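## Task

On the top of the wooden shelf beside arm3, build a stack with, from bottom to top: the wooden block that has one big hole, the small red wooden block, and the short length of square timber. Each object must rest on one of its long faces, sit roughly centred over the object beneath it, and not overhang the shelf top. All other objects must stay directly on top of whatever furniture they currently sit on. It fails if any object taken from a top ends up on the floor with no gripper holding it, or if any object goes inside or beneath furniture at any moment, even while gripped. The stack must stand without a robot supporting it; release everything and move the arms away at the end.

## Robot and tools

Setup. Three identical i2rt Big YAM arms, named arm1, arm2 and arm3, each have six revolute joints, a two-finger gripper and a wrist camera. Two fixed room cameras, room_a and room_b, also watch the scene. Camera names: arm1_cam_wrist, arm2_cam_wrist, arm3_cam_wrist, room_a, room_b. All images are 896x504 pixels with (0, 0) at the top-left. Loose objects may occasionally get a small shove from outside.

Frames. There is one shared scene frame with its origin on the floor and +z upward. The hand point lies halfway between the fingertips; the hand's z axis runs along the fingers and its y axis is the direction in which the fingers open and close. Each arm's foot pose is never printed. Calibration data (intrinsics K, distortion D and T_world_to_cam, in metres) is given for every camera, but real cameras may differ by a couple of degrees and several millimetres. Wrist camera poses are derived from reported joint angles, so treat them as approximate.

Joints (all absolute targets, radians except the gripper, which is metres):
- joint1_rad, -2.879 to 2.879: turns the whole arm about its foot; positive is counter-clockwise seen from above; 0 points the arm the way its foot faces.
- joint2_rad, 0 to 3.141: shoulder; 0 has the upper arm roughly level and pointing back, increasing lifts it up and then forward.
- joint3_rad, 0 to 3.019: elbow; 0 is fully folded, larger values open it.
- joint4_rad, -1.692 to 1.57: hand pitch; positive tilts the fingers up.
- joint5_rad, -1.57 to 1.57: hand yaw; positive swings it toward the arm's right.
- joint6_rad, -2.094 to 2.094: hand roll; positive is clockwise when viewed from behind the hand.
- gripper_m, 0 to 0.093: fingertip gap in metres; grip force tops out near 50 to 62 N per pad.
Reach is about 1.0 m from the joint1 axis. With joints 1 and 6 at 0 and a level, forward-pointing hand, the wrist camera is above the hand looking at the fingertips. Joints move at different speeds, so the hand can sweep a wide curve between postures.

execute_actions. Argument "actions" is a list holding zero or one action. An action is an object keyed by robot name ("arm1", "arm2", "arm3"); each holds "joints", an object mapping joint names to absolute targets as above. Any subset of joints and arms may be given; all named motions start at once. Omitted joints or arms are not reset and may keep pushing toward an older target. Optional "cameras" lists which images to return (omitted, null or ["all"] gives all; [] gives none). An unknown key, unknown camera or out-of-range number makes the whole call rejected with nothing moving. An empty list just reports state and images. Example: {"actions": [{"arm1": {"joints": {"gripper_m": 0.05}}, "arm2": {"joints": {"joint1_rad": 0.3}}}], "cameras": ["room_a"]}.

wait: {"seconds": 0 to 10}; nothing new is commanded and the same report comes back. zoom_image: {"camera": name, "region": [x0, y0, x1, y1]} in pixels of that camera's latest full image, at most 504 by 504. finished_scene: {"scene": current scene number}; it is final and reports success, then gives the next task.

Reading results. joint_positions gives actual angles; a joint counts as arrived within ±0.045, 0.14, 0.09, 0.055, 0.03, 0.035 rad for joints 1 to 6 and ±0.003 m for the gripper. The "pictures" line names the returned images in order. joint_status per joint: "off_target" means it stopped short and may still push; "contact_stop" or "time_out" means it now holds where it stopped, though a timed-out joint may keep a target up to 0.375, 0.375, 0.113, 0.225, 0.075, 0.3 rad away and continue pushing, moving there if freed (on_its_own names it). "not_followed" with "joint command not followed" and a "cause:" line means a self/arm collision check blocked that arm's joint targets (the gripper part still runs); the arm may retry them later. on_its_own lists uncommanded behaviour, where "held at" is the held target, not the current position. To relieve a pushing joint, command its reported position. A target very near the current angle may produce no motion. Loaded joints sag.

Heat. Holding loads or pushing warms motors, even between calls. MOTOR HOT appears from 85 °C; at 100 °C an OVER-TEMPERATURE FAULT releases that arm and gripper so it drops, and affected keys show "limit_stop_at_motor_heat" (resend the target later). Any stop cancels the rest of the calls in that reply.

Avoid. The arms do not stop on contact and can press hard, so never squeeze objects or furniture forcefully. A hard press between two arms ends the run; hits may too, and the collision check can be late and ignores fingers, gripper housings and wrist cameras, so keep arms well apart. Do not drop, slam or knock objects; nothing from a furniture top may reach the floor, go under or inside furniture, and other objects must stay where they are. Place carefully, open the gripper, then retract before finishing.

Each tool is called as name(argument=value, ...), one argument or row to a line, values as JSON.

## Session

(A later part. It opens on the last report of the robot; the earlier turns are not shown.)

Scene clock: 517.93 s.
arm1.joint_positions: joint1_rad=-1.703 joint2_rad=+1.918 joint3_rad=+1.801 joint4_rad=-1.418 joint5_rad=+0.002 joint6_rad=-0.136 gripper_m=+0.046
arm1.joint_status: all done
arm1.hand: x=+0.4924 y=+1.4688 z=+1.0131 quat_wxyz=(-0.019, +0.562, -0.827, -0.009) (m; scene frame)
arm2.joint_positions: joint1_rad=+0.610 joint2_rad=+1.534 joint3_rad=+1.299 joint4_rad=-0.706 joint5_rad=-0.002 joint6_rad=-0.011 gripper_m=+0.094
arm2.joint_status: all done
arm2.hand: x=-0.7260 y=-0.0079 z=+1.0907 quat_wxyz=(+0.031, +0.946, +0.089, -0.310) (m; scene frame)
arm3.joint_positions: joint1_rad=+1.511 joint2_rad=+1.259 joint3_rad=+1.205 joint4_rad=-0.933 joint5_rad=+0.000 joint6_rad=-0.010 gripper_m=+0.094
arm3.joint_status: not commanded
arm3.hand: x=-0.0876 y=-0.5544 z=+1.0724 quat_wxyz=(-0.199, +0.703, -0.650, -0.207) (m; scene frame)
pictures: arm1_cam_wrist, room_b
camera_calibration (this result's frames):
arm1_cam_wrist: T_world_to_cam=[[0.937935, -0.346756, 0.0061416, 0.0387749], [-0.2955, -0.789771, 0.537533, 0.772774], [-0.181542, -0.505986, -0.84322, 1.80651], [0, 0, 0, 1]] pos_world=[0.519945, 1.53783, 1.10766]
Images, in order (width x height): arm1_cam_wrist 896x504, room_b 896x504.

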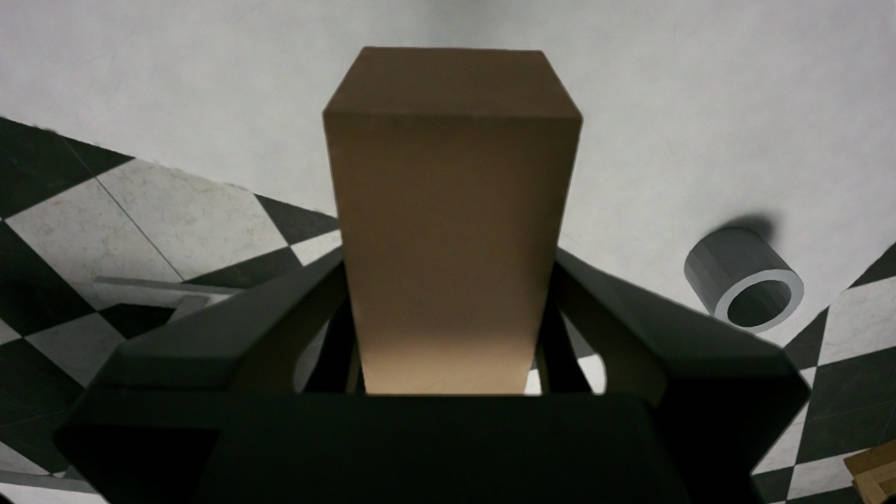

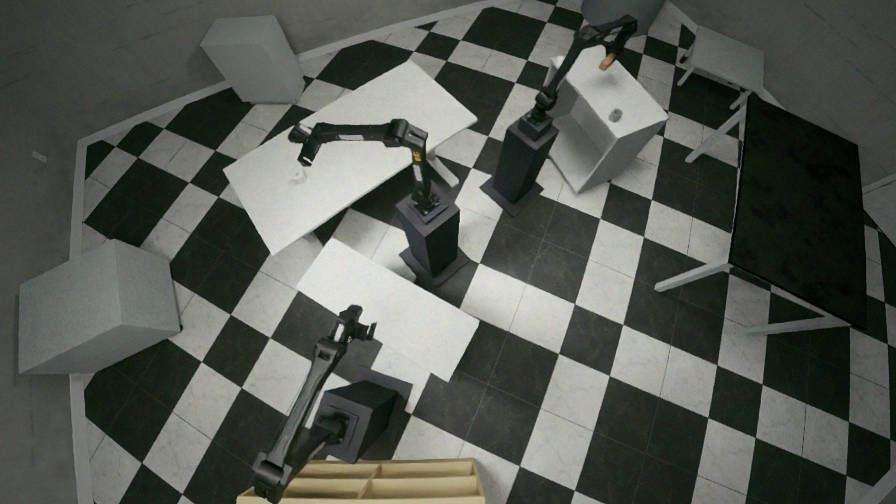

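execute_actions(
  actions=[
    {"arm1": {"joints": {"joint1_rad": 0.773, "joint2_rad": 2.125, "joint3_rad": 1.95, "joint4_rad": -1.35}}},
  ],
  cameras=["arm1_cam_wrist", "room_a", "room_b"],
)

Scene clock: 540.23 s.
arm1.joint_positions: joint1_rad=+0.772 joint2_rad=+2.157 joint3_rad=+1.915 joint4_rad=-1.348 joint5_rad=-0.001 joint6_rad=-0.137 gripper_m=+0.046
arm1.joint_status: all done
arm1.hand: x=-0.4076 y=+0.6948 z=+0.9035 quat_wxyz=(-0.003, +0.965, +0.261, +0.012) (m; scene frame)
arm2.joint_positions: joint1_rad=+0.610 joint2_rad=+1.534 joint3_rad=+1.299 joint4_rad=-0.706 joint5_rad=-0.002 joint6_rad=-0.011 gripper_m=+0.094
arm2.joint_status: not commanded
arm2.hand: x=-0.7260 y=-0.0079 z=+1.0907 quat_wxyz=(+0.031, +0.946, +0.089, -0.310) (m; scene frame)
arm3.joint_positions: joint1_rad=+1.511 joint2_rad=+1.259 joint3_rad=+1.205 joint4_rad=-0.933 joint5_rad=+0.000 joint6_rad=-0.010 gripper_m=+0.094
arm3.joint_status: not commanded
arm3.hand: x=-0.0876 y=-0.5544 z=+1.0724 quat_wxyz=(-0.199, +0.703, -0.650, -0.207) (m; scene frame)
pictures: arm1_cam_wrist, room_a, room_b
camera_calibration (this result's frames):
arm1_cam_wrist: T_world_to_cam=[[-0.523778, 0.851852, -0.00224063, -0.805751], [0.685886, 0.423288, 0.591936, -0.537486], [0.50519, 0.308506, -0.805982, 0.839413], [0, 0, 0, 1]] pos_world=[-0.477443, 0.654928, 0.992904]
Images, in order (width x height): arm1_cam_wrist 896x504, room_a 896x504, room_b 896x504.

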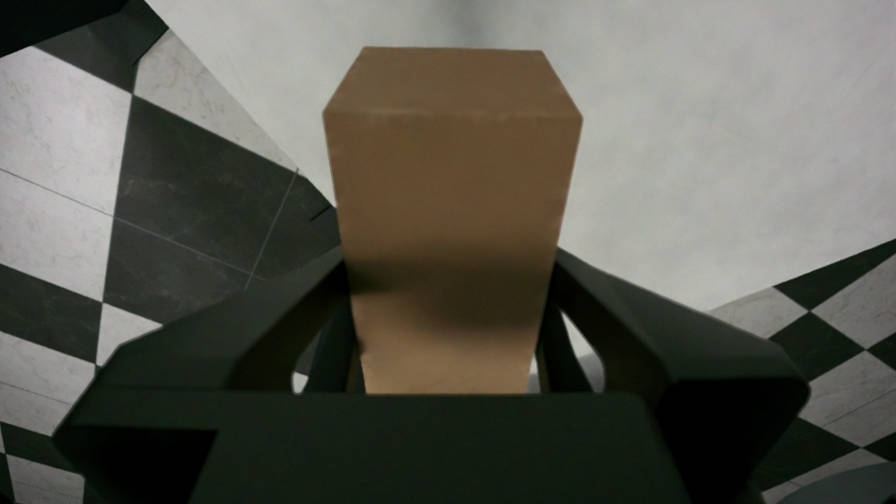

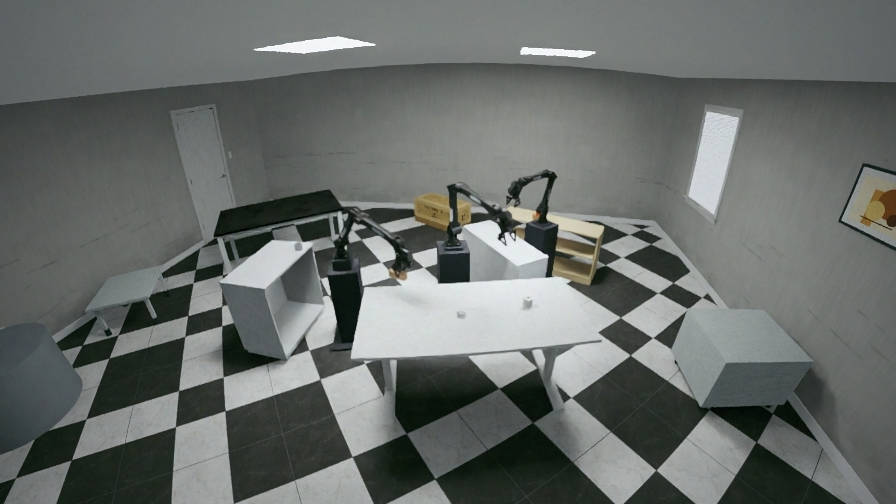

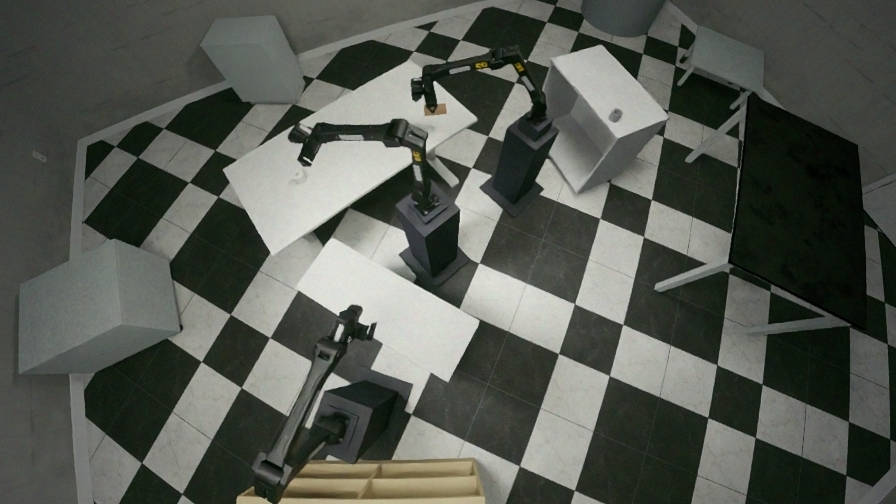

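zoom_image(
  camera="arm1_cam_wrist",
  region=[100, 0, 400, 260],
)

zoom_image(
  camera="arm1_cam_wrist",
  region=[540, 200, 896, 420],
)

Region (100, 0, 400, 260) of arm1_cam_wrist's 896x504 image, scaled by 1.680, with more detail than that image has; it fills the top 437 rows of this view, and the rest is white.

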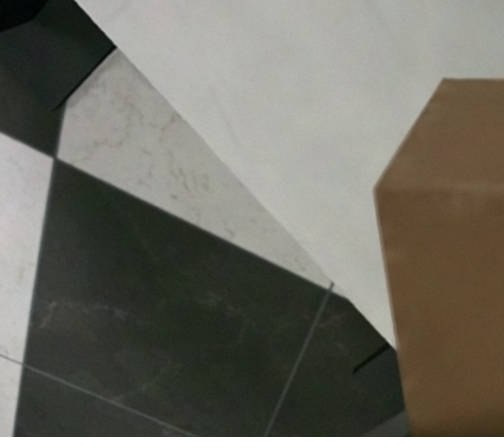

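Region (540, 200, 896, 420) of arm1_cam_wrist's 896x504 image, scaled by 1.416, with more detail than that image has; it fills the top 311 rows of this view, and the rest is white.

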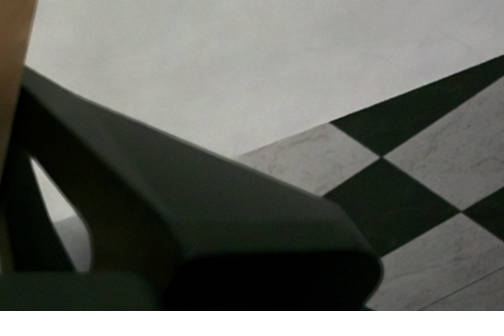

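execute_actions(
  actions=[
    {"arm1": {"joints": {"joint2_rad": 2.335, "joint3_rad": 1.765, "joint4_rad": -0.945}}},
  ],
  cameras=["arm1_cam_wrist", "room_a"],
)

Scene clock: 583.33 s.
arm1.joint_positions: joint1_rad=+0.772 joint2_rad=+2.309 joint3_rad=+1.772 joint4_rad=-1.006 joint5_rad=-0.001 joint6_rad=-0.138 gripper_m=+0.046
arm1.joint_status: joint4_rad time_out (moved +0.342 of +0.403); the others done
arm1.on_its_own: joint4_rad reads -1.006 and still pushes toward -0.945 since a time_out
arm1.hand: x=-0.4146 y=+0.6927 z=+0.7561 quat_wxyz=(+0.000, +0.965, +0.262, -0.012) (m; scene frame)
arm2.joint_positions: joint1_rad=+0.610 joint2_rad=+1.534 joint3_rad=+1.299 joint4_rad=-0.706 joint5_rad=-0.002 joint6_rad=-0.011 gripper_m=+0.094
arm2.joint_status: not commanded
arm2.hand: x=-0.7260 y=-0.0079 z=+1.0907 quat_wxyz=(+0.031, +0.946, +0.089, -0.310) (m; scene frame)
arm3.joint_positions: joint1_rad=+1.511 joint2_rad=+1.259 joint3_rad=+1.205 joint4_rad=-0.933 joint5_rad=+0.000 joint6_rad=-0.010 gripper_m=+0.094
arm3.joint_status: not commanded
arm3.hand: x=-0.0876 y=-0.5544 z=+1.0724 quat_wxyz=(-0.199, +0.703, -0.650, -0.207) (m; scene frame)
pictures: arm1_cam_wrist, room_a
camera_calibration (this result's frames):
arm1_cam_wrist: T_world_to_cam=[[-0.524546, 0.851364, 0.005586, -0.813885], [0.710392, 0.434054, 0.554022, -0.413215], [0.469249, 0.294578, -0.832483, 0.739577], [0, 0, 0, 1]] pos_world=[-0.480422, 0.654407, 0.849162]
Images, in order (width x height): arm1_cam_wrist 896x504, room_a 896x504.

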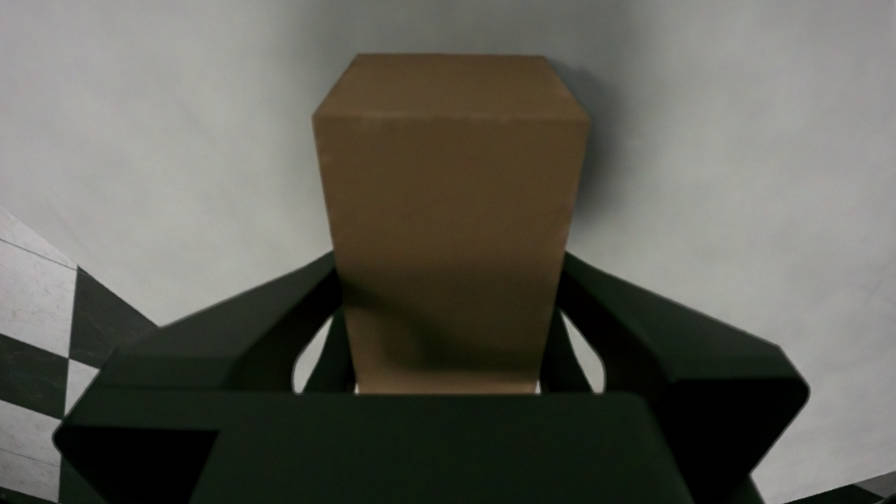

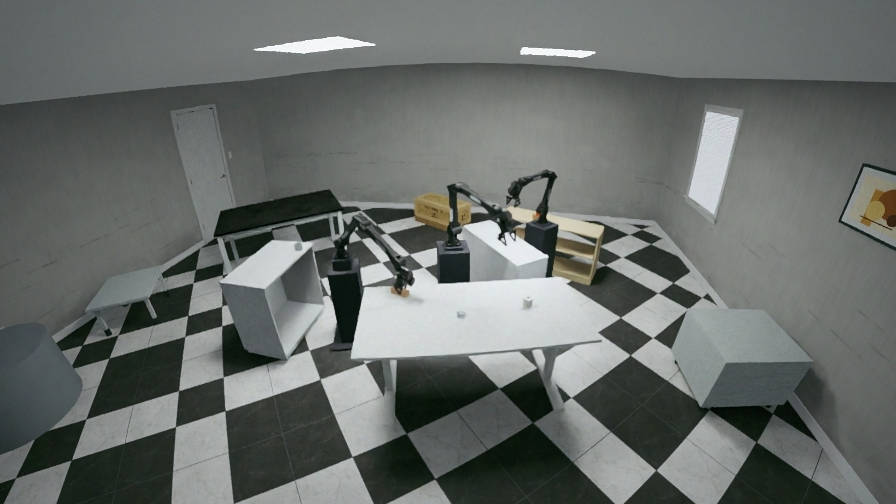

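execute_actions(
  actions=[
    {"arm1": {"joints": {"joint2_rad": 2.305, "joint3_rad": 1.772, "joint4_rad": -1.01, "gripper_m": 0.093}}},
  ],
  cameras=["arm1_cam_wrist", "room_a"],
)

Scene clock: 626.87 s.
arm1.joint_positions: joint1_rad=+0.772 joint2_rad=+2.308 joint3_rad=+1.771 joint4_rad=-1.005 joint5_rad=-0.001 joint6_rad=-0.138 gripper_m=+0.093
arm1.joint_status: all done
arm1.hand: x=-0.4145 y=+0.6927 z=+0.7565 quat_wxyz=(+0.000, +0.965, +0.262, -0.012) (m; scene frame)
arm2.joint_positions: joint1_rad=+0.610 joint2_rad=+1.534 joint3_rad=+1.299 joint4_rad=-0.706 joint5_rad=-0.002 joint6_rad=-0.011 gripper_m=+0.094
arm2.joint_status: not commanded
arm2.hand: x=-0.7260 y=-0.0079 z=+1.0907 quat_wxyz=(+0.031, +0.946, +0.089, -0.310) (m; scene frame)
arm3.joint_positions: joint1_rad=+1.511 joint2_rad=+1.259 joint3_rad=+1.205 joint4_rad=-0.933 joint5_rad=+0.000 joint6_rad=-0.010 gripper_m=+0.094
arm3.joint_status: not commanded
arm3.hand: x=-0.0876 y=-0.5544 z=+1.0724 quat_wxyz=(-0.199, +0.703, -0.650, -0.207) (m; scene frame)
pictures: arm1_cam_wrist, room_a
camera_calibration (this result's frames):
arm1_cam_wrist: T_world_to_cam=[[-0.524545, 0.851364, 0.00570747, -0.813964], [0.710781, 0.434219, 0.553394, -0.412954], [0.468661, 0.294337, -0.8329, 0.740068], [0, 0, 0, 1]] pos_world=[-0.480282, 0.654462, 0.849574]
Images, in order (width x height): arm1_cam_wrist 896x504, room_a 896x504.

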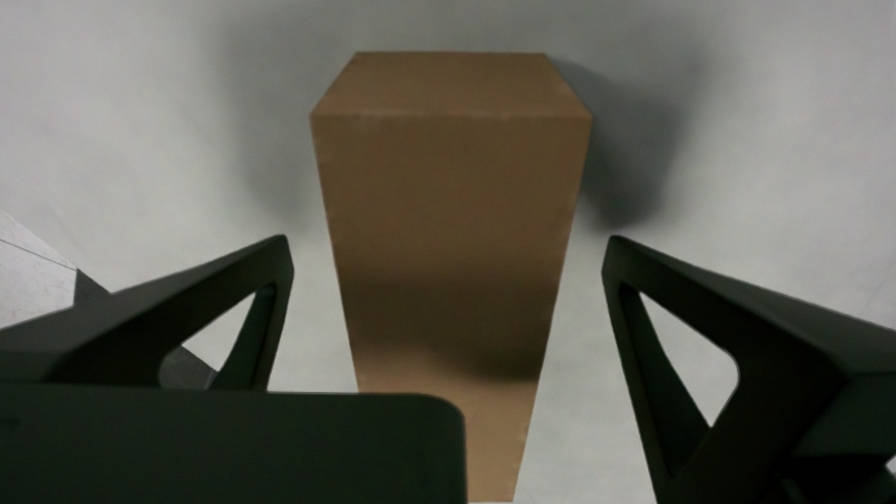

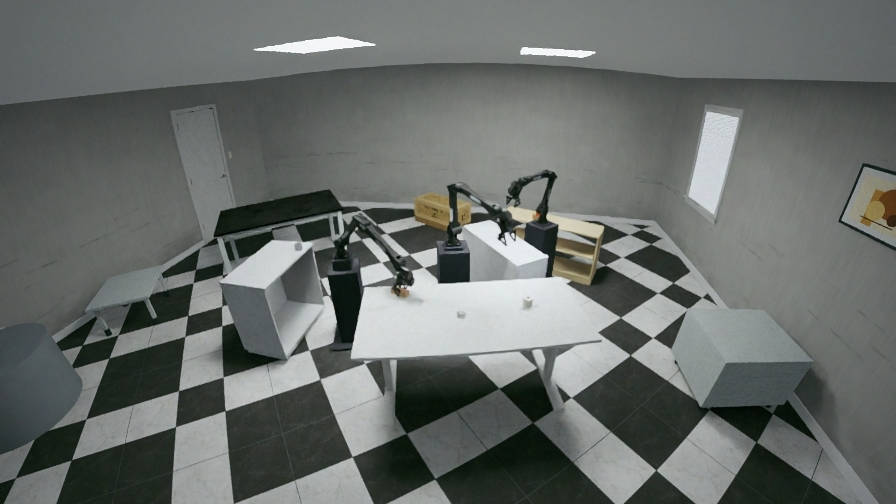

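execute_actions(
  actions=[
    {"arm1": {"joints": {"joint2_rad": 1.75}}, "arm2": {"joints": {"joint1_rad": 0.3, "joint6_rad": 1.45, "joint4_rad": -1.3}}},
  ],
  cameras=["room_a"],
)

Scene clock: 667.30 s.
arm1.joint_positions: joint1_rad=+0.772 joint2_rad=+1.748 joint3_rad=+1.765 joint4_rad=-1.005 joint5_rad=-0.001 joint6_rad=-0.138 gripper_m=+0.093
arm1.joint_status: all done
arm1.hand: x=-0.4253 y=+0.6864 z=+1.1248 quat_wxyz=(+0.034, +0.925, +0.252, -0.283) (m; scene frame)
arm2.joint_positions: joint1_rad=+0.293 joint2_rad=+1.534 joint3_rad=+1.299 joint4_rad=-1.292 joint5_rad=+0.002 joint6_rad=+1.436 gripper_m=+0.094
arm2.joint_status: all done
arm2.hand: x=-0.5972 y=+0.1609 z=+1.0420 quat_wxyz=(+0.017, +0.706, -0.708, -0.016) (m; scene frame)
arm3.joint_positions: joint1_rad=+1.511 joint2_rad=+1.259 joint3_rad=+1.205 joint4_rad=-0.933 joint5_rad=+0.000 joint6_rad=-0.010 gripper_m=+0.094
arm3.joint_status: not commanded
arm3.hand: x=-0.0876 y=-0.5544 z=+1.0724 quat_wxyz=(-0.199, +0.703, -0.650, -0.207) (m; scene frame)
pictures: room_a
Images, in order (width x height): room_a 896x504.

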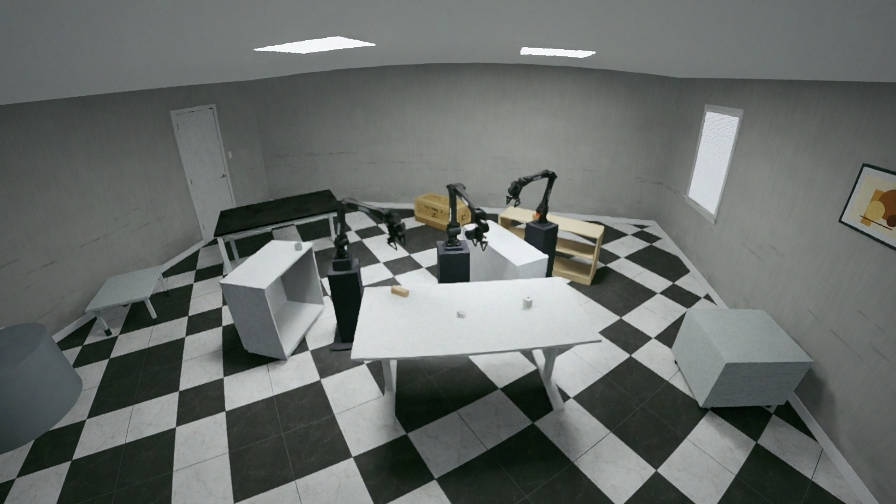

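execute_actions(
  actions=[
    {"arm1": {"joints": {"joint1_rad": -0.9}}, "arm2": {"joints": {"joint1_rad": 0.1, "joint2_rad": 2.11, "joint3_rad": 1.93, "joint4_rad": -1.345}}, "arm3": {"joints": {"joint2_rad": 1.375, "joint3_rad": 0.875, "joint4_rad": -0.44}}},
  ],
  cameras=["arm3_cam_wrist", "room_b"],
)

Scene clock: 756.10 s.
arm1.joint_positions: joint1_rad=-0.910 joint2_rad=+1.749 joint3_rad=+1.765 joint4_rad=-1.005 joint5_rad=+0.000 joint6_rad=-0.138 gripper_m=+0.093
arm1.joint_status: all done
arm1.hand: x=+0.0095 y=+1.5895 z=+1.1308 quat_wxyz=(-0.191, +0.803, -0.521, -0.217) (m; scene frame)
arm2.joint_positions: joint1_rad=+0.093 joint2_rad=+2.128 joint3_rad=+1.880 joint4_rad=-1.342 joint5_rad=+0.001 joint6_rad=+1.438 gripper_m=+0.094
arm2.joint_status: all done
arm2.hand: x=-0.7526 y=+0.3105 z=+0.9409 quat_wxyz=(-0.001, +0.631, -0.775, +0.010) (m; scene frame)
arm3.joint_positions: joint1_rad=+1.511 joint2_rad=+1.389 joint3_rad=+0.851 joint4_rad=-0.461 joint5_rad=+0.000 joint6_rad=-0.010 gripper_m=+0.094
arm3.joint_status: all done
arm3.hand: x=-0.0863 y=-0.5606 z=+0.8990 quat_wxyz=(-0.195, +0.705, -0.651, -0.203) (m; scene frame)
pictures: arm3_cam_wrist, room_b
camera_calibration (this result's frames):
arm3_cam_wrist: T_world_to_cam=[[0.995978, 0.0894067, 0.00579891, 0.128801], [0.0888155, -0.993764, 0.0674131, -0.60759], [0.0117899, -0.0666269, -0.997708, 0.989223], [0, 0, 0, 1]] pos_world=[-0.0859829, -0.549408, 1.02717]
Images, in order (width x height): arm3_cam_wrist 896x504, room_b 896x504.

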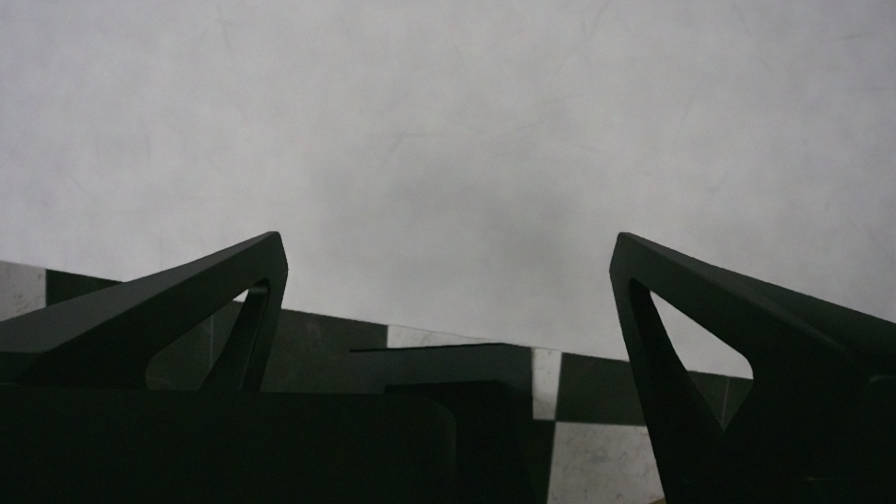

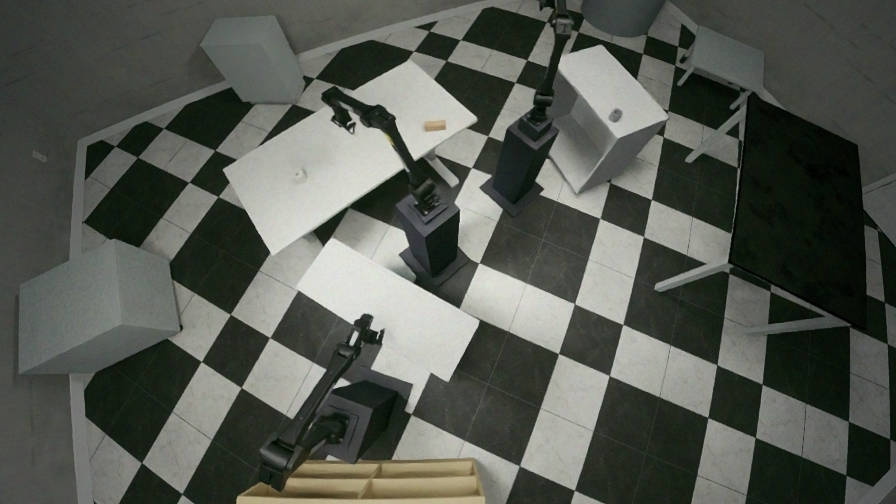

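execute_actions(
  actions=[],
)

Scene clock: 785.97 s.
arm1.joint_positions: joint1_rad=-0.910 joint2_rad=+1.749 joint3_rad=+1.765 joint4_rad=-1.005 joint5_rad=+0.000 joint6_rad=-0.138 gripper_m=+0.093
arm1.joint_status: all done
arm1.hand: x=+0.0095 y=+1.5895 z=+1.1308 quat_wxyz=(-0.191, +0.803, -0.521, -0.217) (m; scene frame)
arm2.joint_positions: joint1_rad=+0.093 joint2_rad=+2.128 joint3_rad=+1.880 joint4_rad=-1.342 joint5_rad=+0.001 joint6_rad=+1.438 gripper_m=+0.094
arm2.joint_status: all done
arm2.hand: x=-0.7526 y=+0.3105 z=+0.9409 quat_wxyz=(-0.001, +0.631, -0.775, +0.010) (m; scene frame)
arm3.joint_positions: joint1_rad=+1.511 joint2_rad=+1.389 joint3_rad=+0.851 joint4_rad=-0.461 joint5_rad=+0.000 joint6_rad=-0.010 gripper_m=+0.094
arm3.joint_status: all done
arm3.hand: x=-0.0863 y=-0.5606 z=+0.8990 quat_wxyz=(-0.195, +0.705, -0.651, -0.203) (m; scene frame)
pictures: arm1_cam_wrist, arm2_cam_wrist, arm3_cam_wrist, room_a, room_b
camera_calibration (this result's frames):
arm1_cam_wrist: T_world_to_cam=[[0.910721, 0.402961, 0.0906048, -0.754055], [0.402028, -0.915164, 0.0291365, 1.42969], [0.0946591, 0.00989044, -0.995461, 1.22871], [0, 0, 0, 1]] pos_world=[-0.00435066, 1.6001, 1.2498]
arm2_cam_wrist: T_world_to_cam=[[0.974942, -0.221834, 0.0166607, 0.788504], [-0.188317, -0.783125, 0.592666, -0.453199], [-0.118426, -0.580952, -0.805276, 0.97479], [0, 0, 0, 1]] pos_world=[-0.73865, 0.386313, 1.04043]
arm3_cam_wrist: T_world_to_cam=[[0.995978, 0.0894067, 0.00579891, 0.128801], [0.0888155, -0.993764, 0.0674131, -0.60759], [0.0117899, -0.0666269, -0.997708, 0.989223], [0, 0, 0, 1]] pos_world=[-0.0859829, -0.549408, 1.02717]
Images, in order (width x height): arm1_cam_wrist 896x504, arm2_cam_wrist 896x504, arm3_cam_wrist 896x504, room_a 896x504, room_b 896x504.

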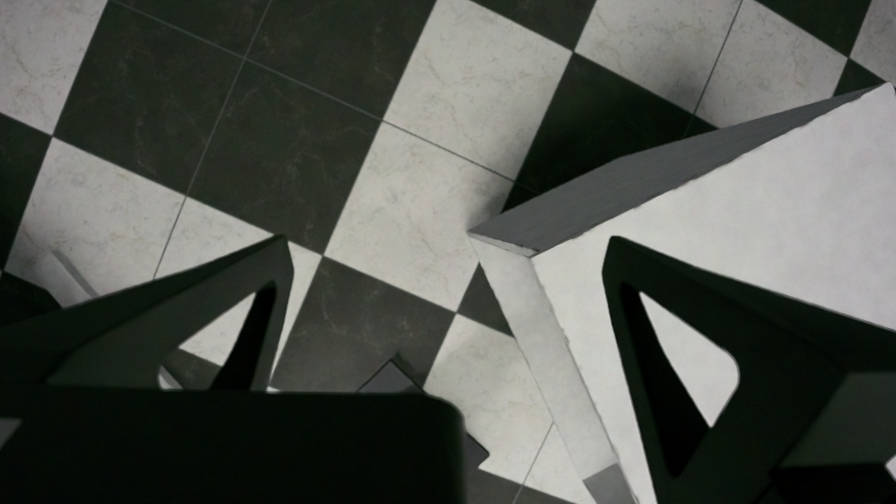

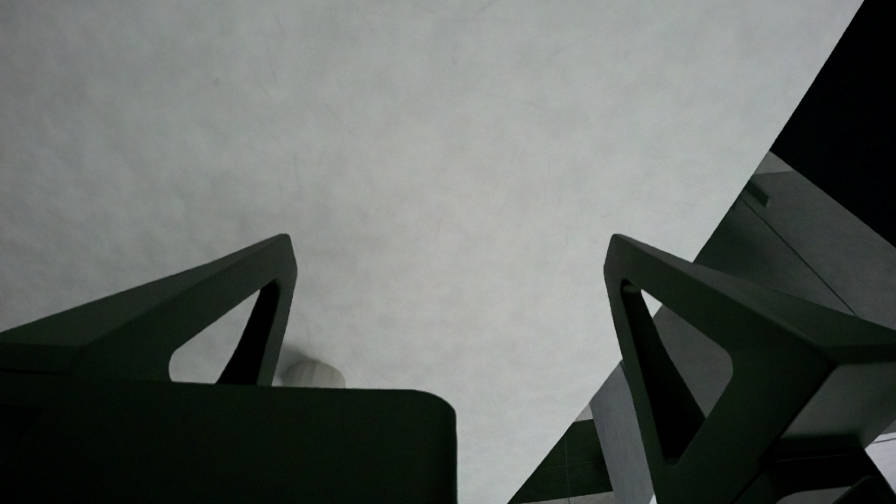

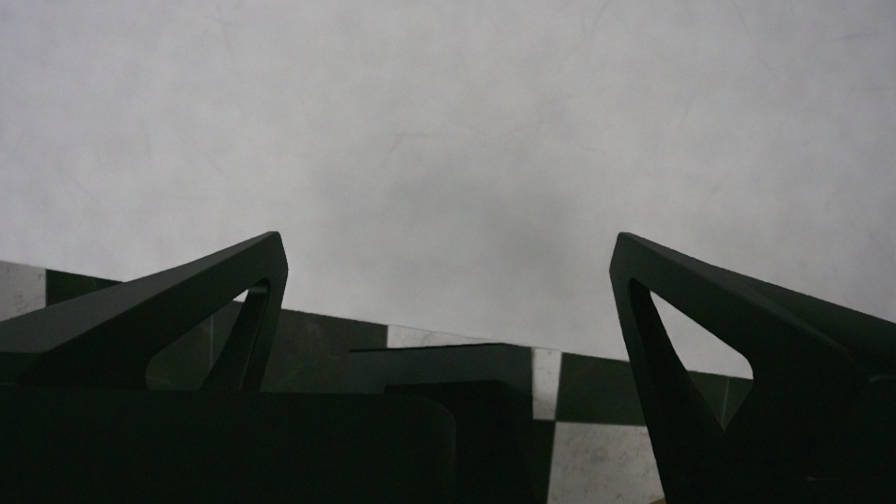

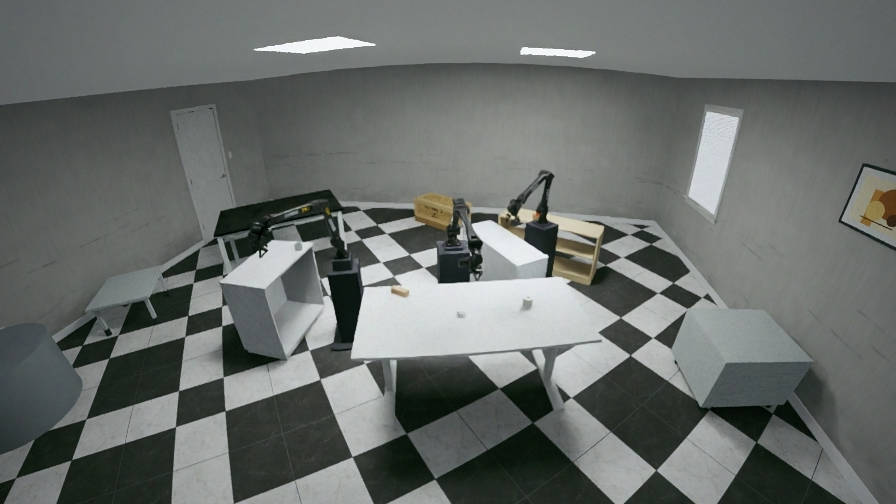

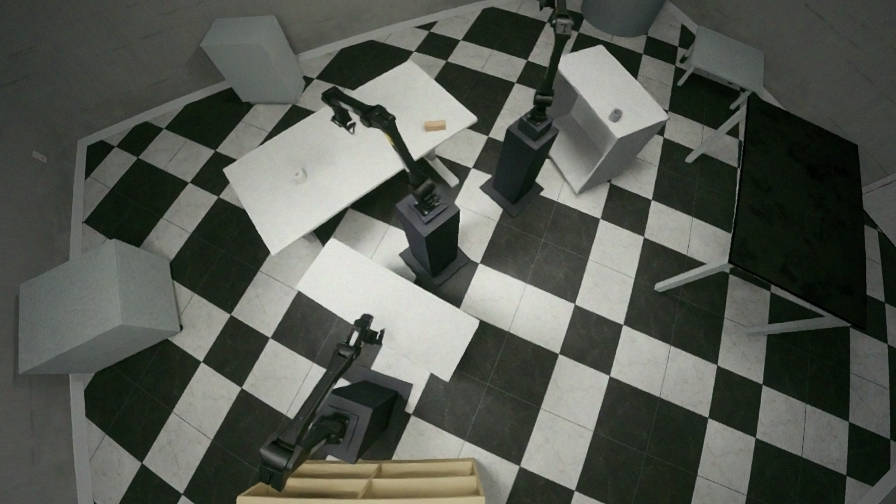

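execute_actions(
  actions=[
    {"arm2": {"joints": {"joint1_rad": -0.737, "joint2_rad": 2.126, "joint3_rad": 1.93, "joint4_rad": -1.36, "joint6_rad": 1.45}}, "arm3": {"joints": {"joint2_rad": 1.16, "joint3_rad": 0.69, "joint4_rad": -0.50}}},
  ],
  cameras=["arm2_cam_wrist", "arm3_cam_wrist"],
)

Scene clock: 844.57 s.
arm1.joint_positions: joint1_rad=-0.910 joint2_rad=+1.749 joint3_rad=+1.765 joint4_rad=-1.005 joint5_rad=+0.000 joint6_rad=-0.138 gripper_m=+0.093
arm1.joint_status: not commanded
arm1.hand: x=+0.0095 y=+1.5895 z=+1.1308 quat_wxyz=(-0.191, +0.803, -0.521, -0.217) (m; scene frame)
arm2.joint_positions: joint1_rad=-0.729 joint2_rad=+2.128 joint3_rad=+1.888 joint4_rad=-1.351 joint5_rad=+0.001 joint6_rad=+1.438 gripper_m=+0.094
arm2.joint_status: all done
arm2.hand: x=-0.4017 y=+0.6888 z=+0.9396 quat_wxyz=(+0.001, +0.269, -0.963, +0.013) (m; scene frame)
arm3.joint_positions: joint1_rad=+1.511 joint2_rad=+1.160 joint3_rad=+0.680 joint4_rad=-0.492 joint5_rad=+0.000 joint6_rad=-0.010 gripper_m=+0.094
arm3.joint_status: all done
arm3.hand: x=-0.0816 y=-0.6315 z=+0.9118 quat_wxyz=(-0.204, +0.702, -0.649, -0.212) (m; scene frame)
pictures: arm2_cam_wrist, arm3_cam_wrist
camera_calibration (this result's frames):
arm2_cam_wrist: T_world_to_cam=[[0.500717, -0.865269, 0.0243534, 0.775778], [-0.70566, -0.391737, 0.590412, -0.565427], [-0.501325, -0.312815, -0.806734, 0.897937], [0, 0, 0, 1]] pos_world=[-0.337286, 0.730645, 1.03934]
arm3_cam_wrist: T_world_to_cam=[[0.995977, 0.0893796, 0.00640472, 0.129835], [0.0890472, -0.995193, 0.0407567, -0.655887], [0.0100167, -0.0400224, -0.999149, 1.01518], [0, 0, 0, 1]] pos_world=[-0.0810768, -0.623709, 1.04022]
Images, in order (width x height): arm2_cam_wrist 896x504, arm3_cam_wrist 896x504.

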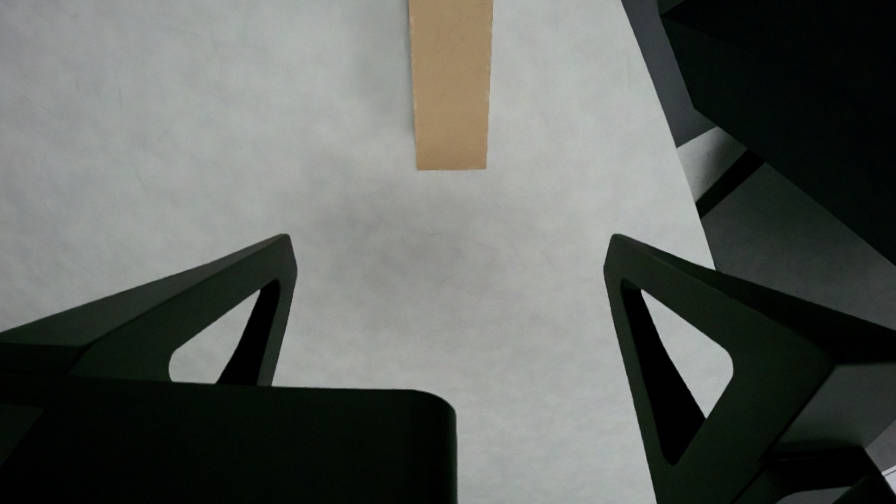

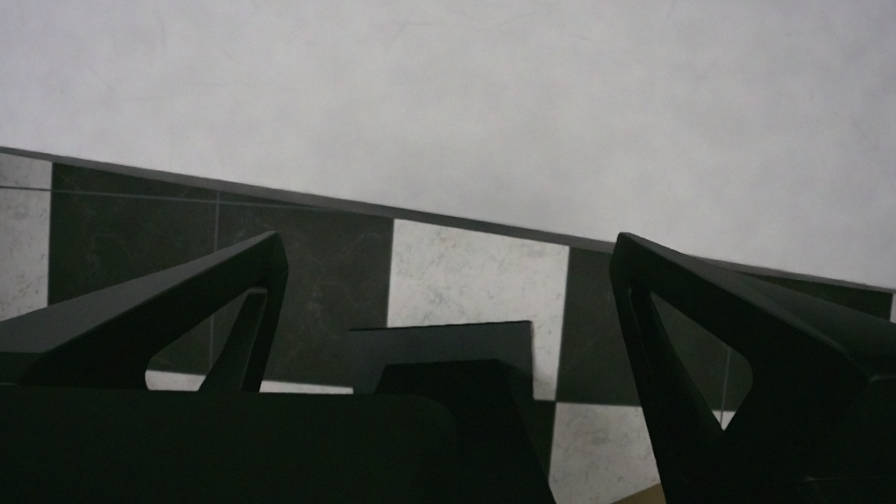

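zoom_image(
  camera="arm3_cam_wrist",
  region=[340, 170, 500, 260],
)

Region (340, 170, 500, 260) of arm3_cam_wrist's 896x504 image, scaled by 3.150, with more detail than that image has; it fills the top 284 rows of this view, and the rest is white.

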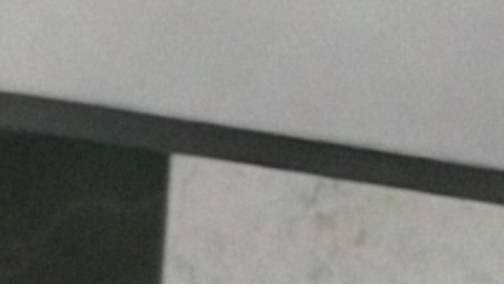

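zoom_image(
  camera="arm2_cam_wrist",
  region=[370, 0, 530, 200],
)

Region (370, 0, 530, 200) of arm2_cam_wrist's 896x504 image, scaled by 2.520, with more detail than that image has; it fills the left 403 columns of this view, and the rest is white.

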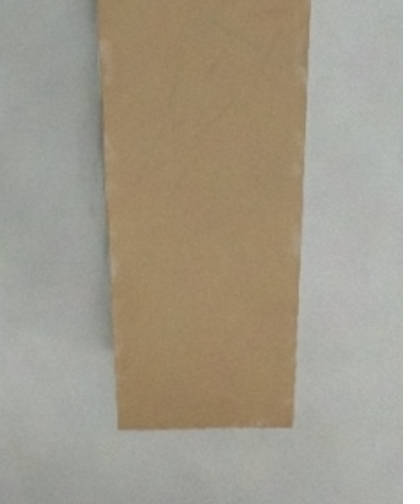

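execute_actions(
  actions=[
    {"arm2": {"joints": {"joint1_rad": -0.764, "joint2_rad": 2.24, "joint3_rad": 1.762, "joint4_rad": -1.065, "joint6_rad": 1.405}}, "arm3": {"joints": {"joint1_rad": 0.8, "joint2_rad": 1.35, "joint3_rad": 1.0, "joint4_rad": -0.57}}},
  ],
  cameras=["arm2_cam_wrist"],
)

Scene clock: 932.37 s.
arm1.joint_positions: joint1_rad=-0.910 joint2_rad=+1.749 joint3_rad=+1.765 joint4_rad=-1.005 joint5_rad=+0.000 joint6_rad=-0.138 gripper_m=+0.093
arm1.joint_status: not commanded
arm1.hand: x=+0.0095 y=+1.5895 z=+1.1308 quat_wxyz=(-0.191, +0.803, -0.521, -0.217) (m; scene frame)
arm2.joint_positions: joint1_rad=-0.762 joint2_rad=+2.259 joint3_rad=+1.752 joint4_rad=-1.075 joint5_rad=+0.001 joint6_rad=+1.418 gripper_m=+0.094
arm2.joint_status: all done
arm2.hand: x=-0.3825 y=+0.6958 z=+0.8082 quat_wxyz=(+0.001, +0.263, -0.965, +0.010) (m; scene frame)
arm3.joint_positions: joint1_rad=+0.797 joint2_rad=+1.360 joint3_rad=+0.965 joint4_rad=-0.562 joint5_rad=+0.000 joint6_rad=-0.010 gripper_m=+0.094
arm3.joint_status: all done
arm3.hand: x=+0.2490 y=-0.6396 z=+0.9550 quat_wxyz=(-0.273, +0.429, -0.851, -0.131) (m; scene frame)
pictures: arm2_cam_wrist
camera_calibration (this result's frames):
arm2_cam_wrist: T_world_to_cam=[[0.489806, -0.871676, 0.0164716, 0.78206], [-0.708658, -0.387057, 0.589907, -0.475538], [-0.507832, -0.300613, -0.807303, 0.793212], [0, 0, 0, 1]] pos_world=[-0.317233, 0.736092, 0.908004]
Images, in order (width x height): arm2_cam_wrist 896x504.

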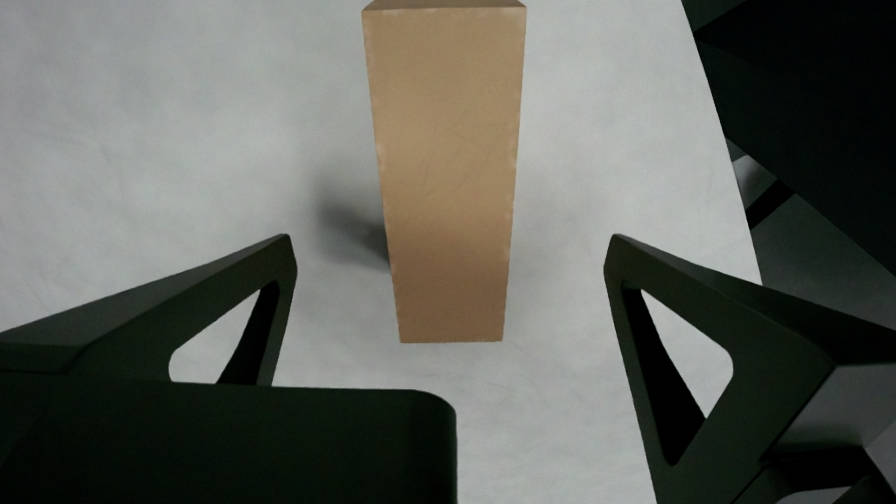

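execute_actions(
  actions=[
    {"arm2": {"joints": {"joint2_rad": 2.312, "joint3_rad": 1.742, "joint4_rad": -0.965}}, "arm3": {"joints": {"joint1_rad": 0.2}}},
  ],
  cameras=["arm2_cam_wrist"],
)

Scene clock: 950.50 s.
arm1.joint_positions: joint1_rad=-0.910 joint2_rad=+1.749 joint3_rad=+1.765 joint4_rad=-1.005 joint5_rad=+0.000 joint6_rad=-0.138 gripper_m=+0.093
arm1.joint_status: not commanded
arm1.hand: x=+0.0095 y=+1.5895 z=+1.1308 quat_wxyz=(-0.191, +0.803, -0.521, -0.217) (m; scene frame)
arm2.joint_positions: joint1_rad=-0.762 joint2_rad=+2.308 joint3_rad=+1.744 joint4_rad=-0.975 joint5_rad=+0.001 joint6_rad=+1.418 gripper_m=+0.094
arm2.joint_status: all done
arm2.hand: x=-0.3867 y=+0.7058 z=+0.7748 quat_wxyz=(+0.004, +0.263, -0.965, -0.012) (m; scene frame)
arm3.joint_positions: joint1_rad=+0.197 joint2_rad=+1.360 joint3_rad=+0.965 joint4_rad=-0.562 joint5_rad=+0.000 joint6_rad=-0.010 gripper_m=+0.094
arm3.joint_status: all done
arm3.hand: x=+0.4225 y=-0.8815 z=+0.9562 quat_wxyz=(-0.301, +0.158, -0.939, -0.046) (m; scene frame)
pictures: arm2_cam_wrist
camera_calibration (this result's frames):
arm2_cam_wrist: T_world_to_cam=[[0.489518, -0.871609, -0.0258731, 0.826107], [-0.699466, -0.41021, 0.585213, -0.431405], [-0.520691, -0.268375, -0.810466, 0.741875], [0, 0, 0, 1]] pos_world=[-0.31986, 0.742177, 0.875103]
Images, in order (width x height): arm2_cam_wrist 896x504.

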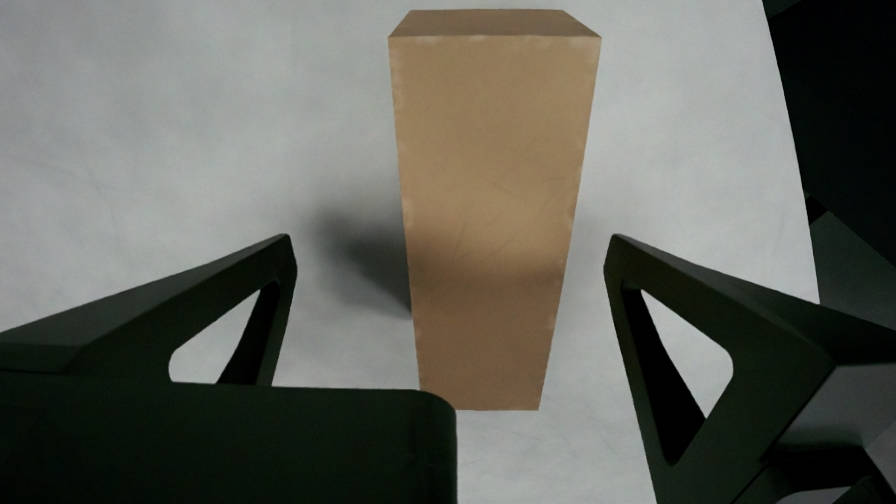

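execute_actions(
  actions=[
    {"arm2": {"joints": {"joint2_rad": 2.338, "joint3_rad": 1.724, "joint4_rad": -0.972}}, "arm3": {"joints": {"joint1_rad": -0.3}}},
  ],
  cameras=["arm2_cam_wrist"],
)

Scene clock: 961.70 s.
arm1.joint_positions: joint1_rad=-0.910 joint2_rad=+1.749 joint3_rad=+1.765 joint4_rad=-1.005 joint5_rad=+0.000 joint6_rad=-0.138 gripper_m=+0.093
arm1.joint_status: not commanded
arm1.hand: x=+0.0095 y=+1.5895 z=+1.1308 quat_wxyz=(-0.191, +0.803, -0.521, -0.217) (m; scene frame)
arm2.joint_positions: joint1_rad=-0.762 joint2_rad=+2.328 joint3_rad=+1.728 joint4_rad=-0.975 joint5_rad=+0.001 joint6_rad=+1.418 gripper_m=+0.094
arm2.joint_status: all done
arm2.hand: x=-0.3825 y=+0.6948 z=+0.7571 quat_wxyz=(+0.002, +0.263, -0.965, +0.006) (m; scene frame)
arm3.joint_positions: joint1_rad=-0.307 joint2_rad=+1.360 joint3_rad=+0.965 joint4_rad=-0.562 joint5_rad=+0.000 joint6_rad=-0.010 gripper_m=+0.094
arm3.joint_status: all done
arm3.hand: x=+0.4401 y=-1.1314 z=+0.9567 quat_wxyz=(-0.303, -0.081, -0.949, +0.029) (m; scene frame)
pictures: arm2_cam_wrist
camera_calibration (this result's frames):
arm2_cam_wrist: T_world_to_cam=[[0.490137, -0.871592, 0.00966395, 0.787293], [-0.707024, -0.39106, 0.589228, -0.441821], [-0.509787, -0.295635, -0.807909, 0.747998], [0, 0, 0, 1]] pos_world=[-0.31694, 0.734554, 0.857039]
Images, in order (width x height): arm2_cam_wrist 896x504.

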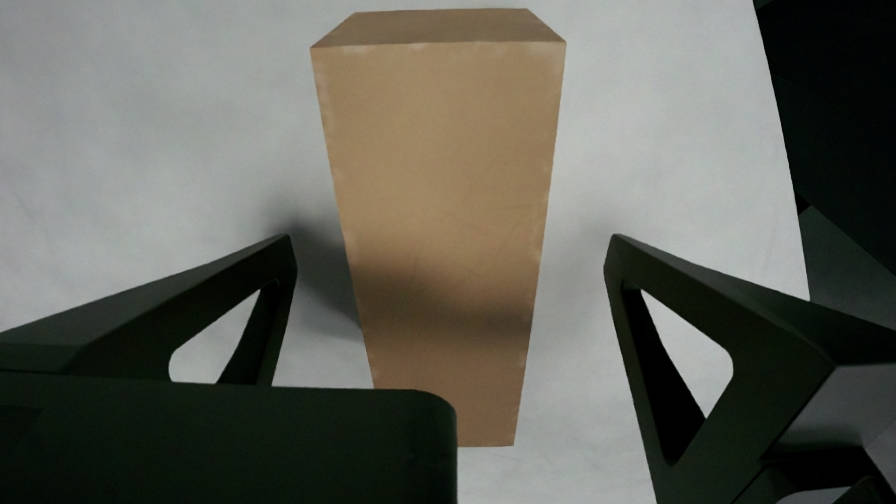

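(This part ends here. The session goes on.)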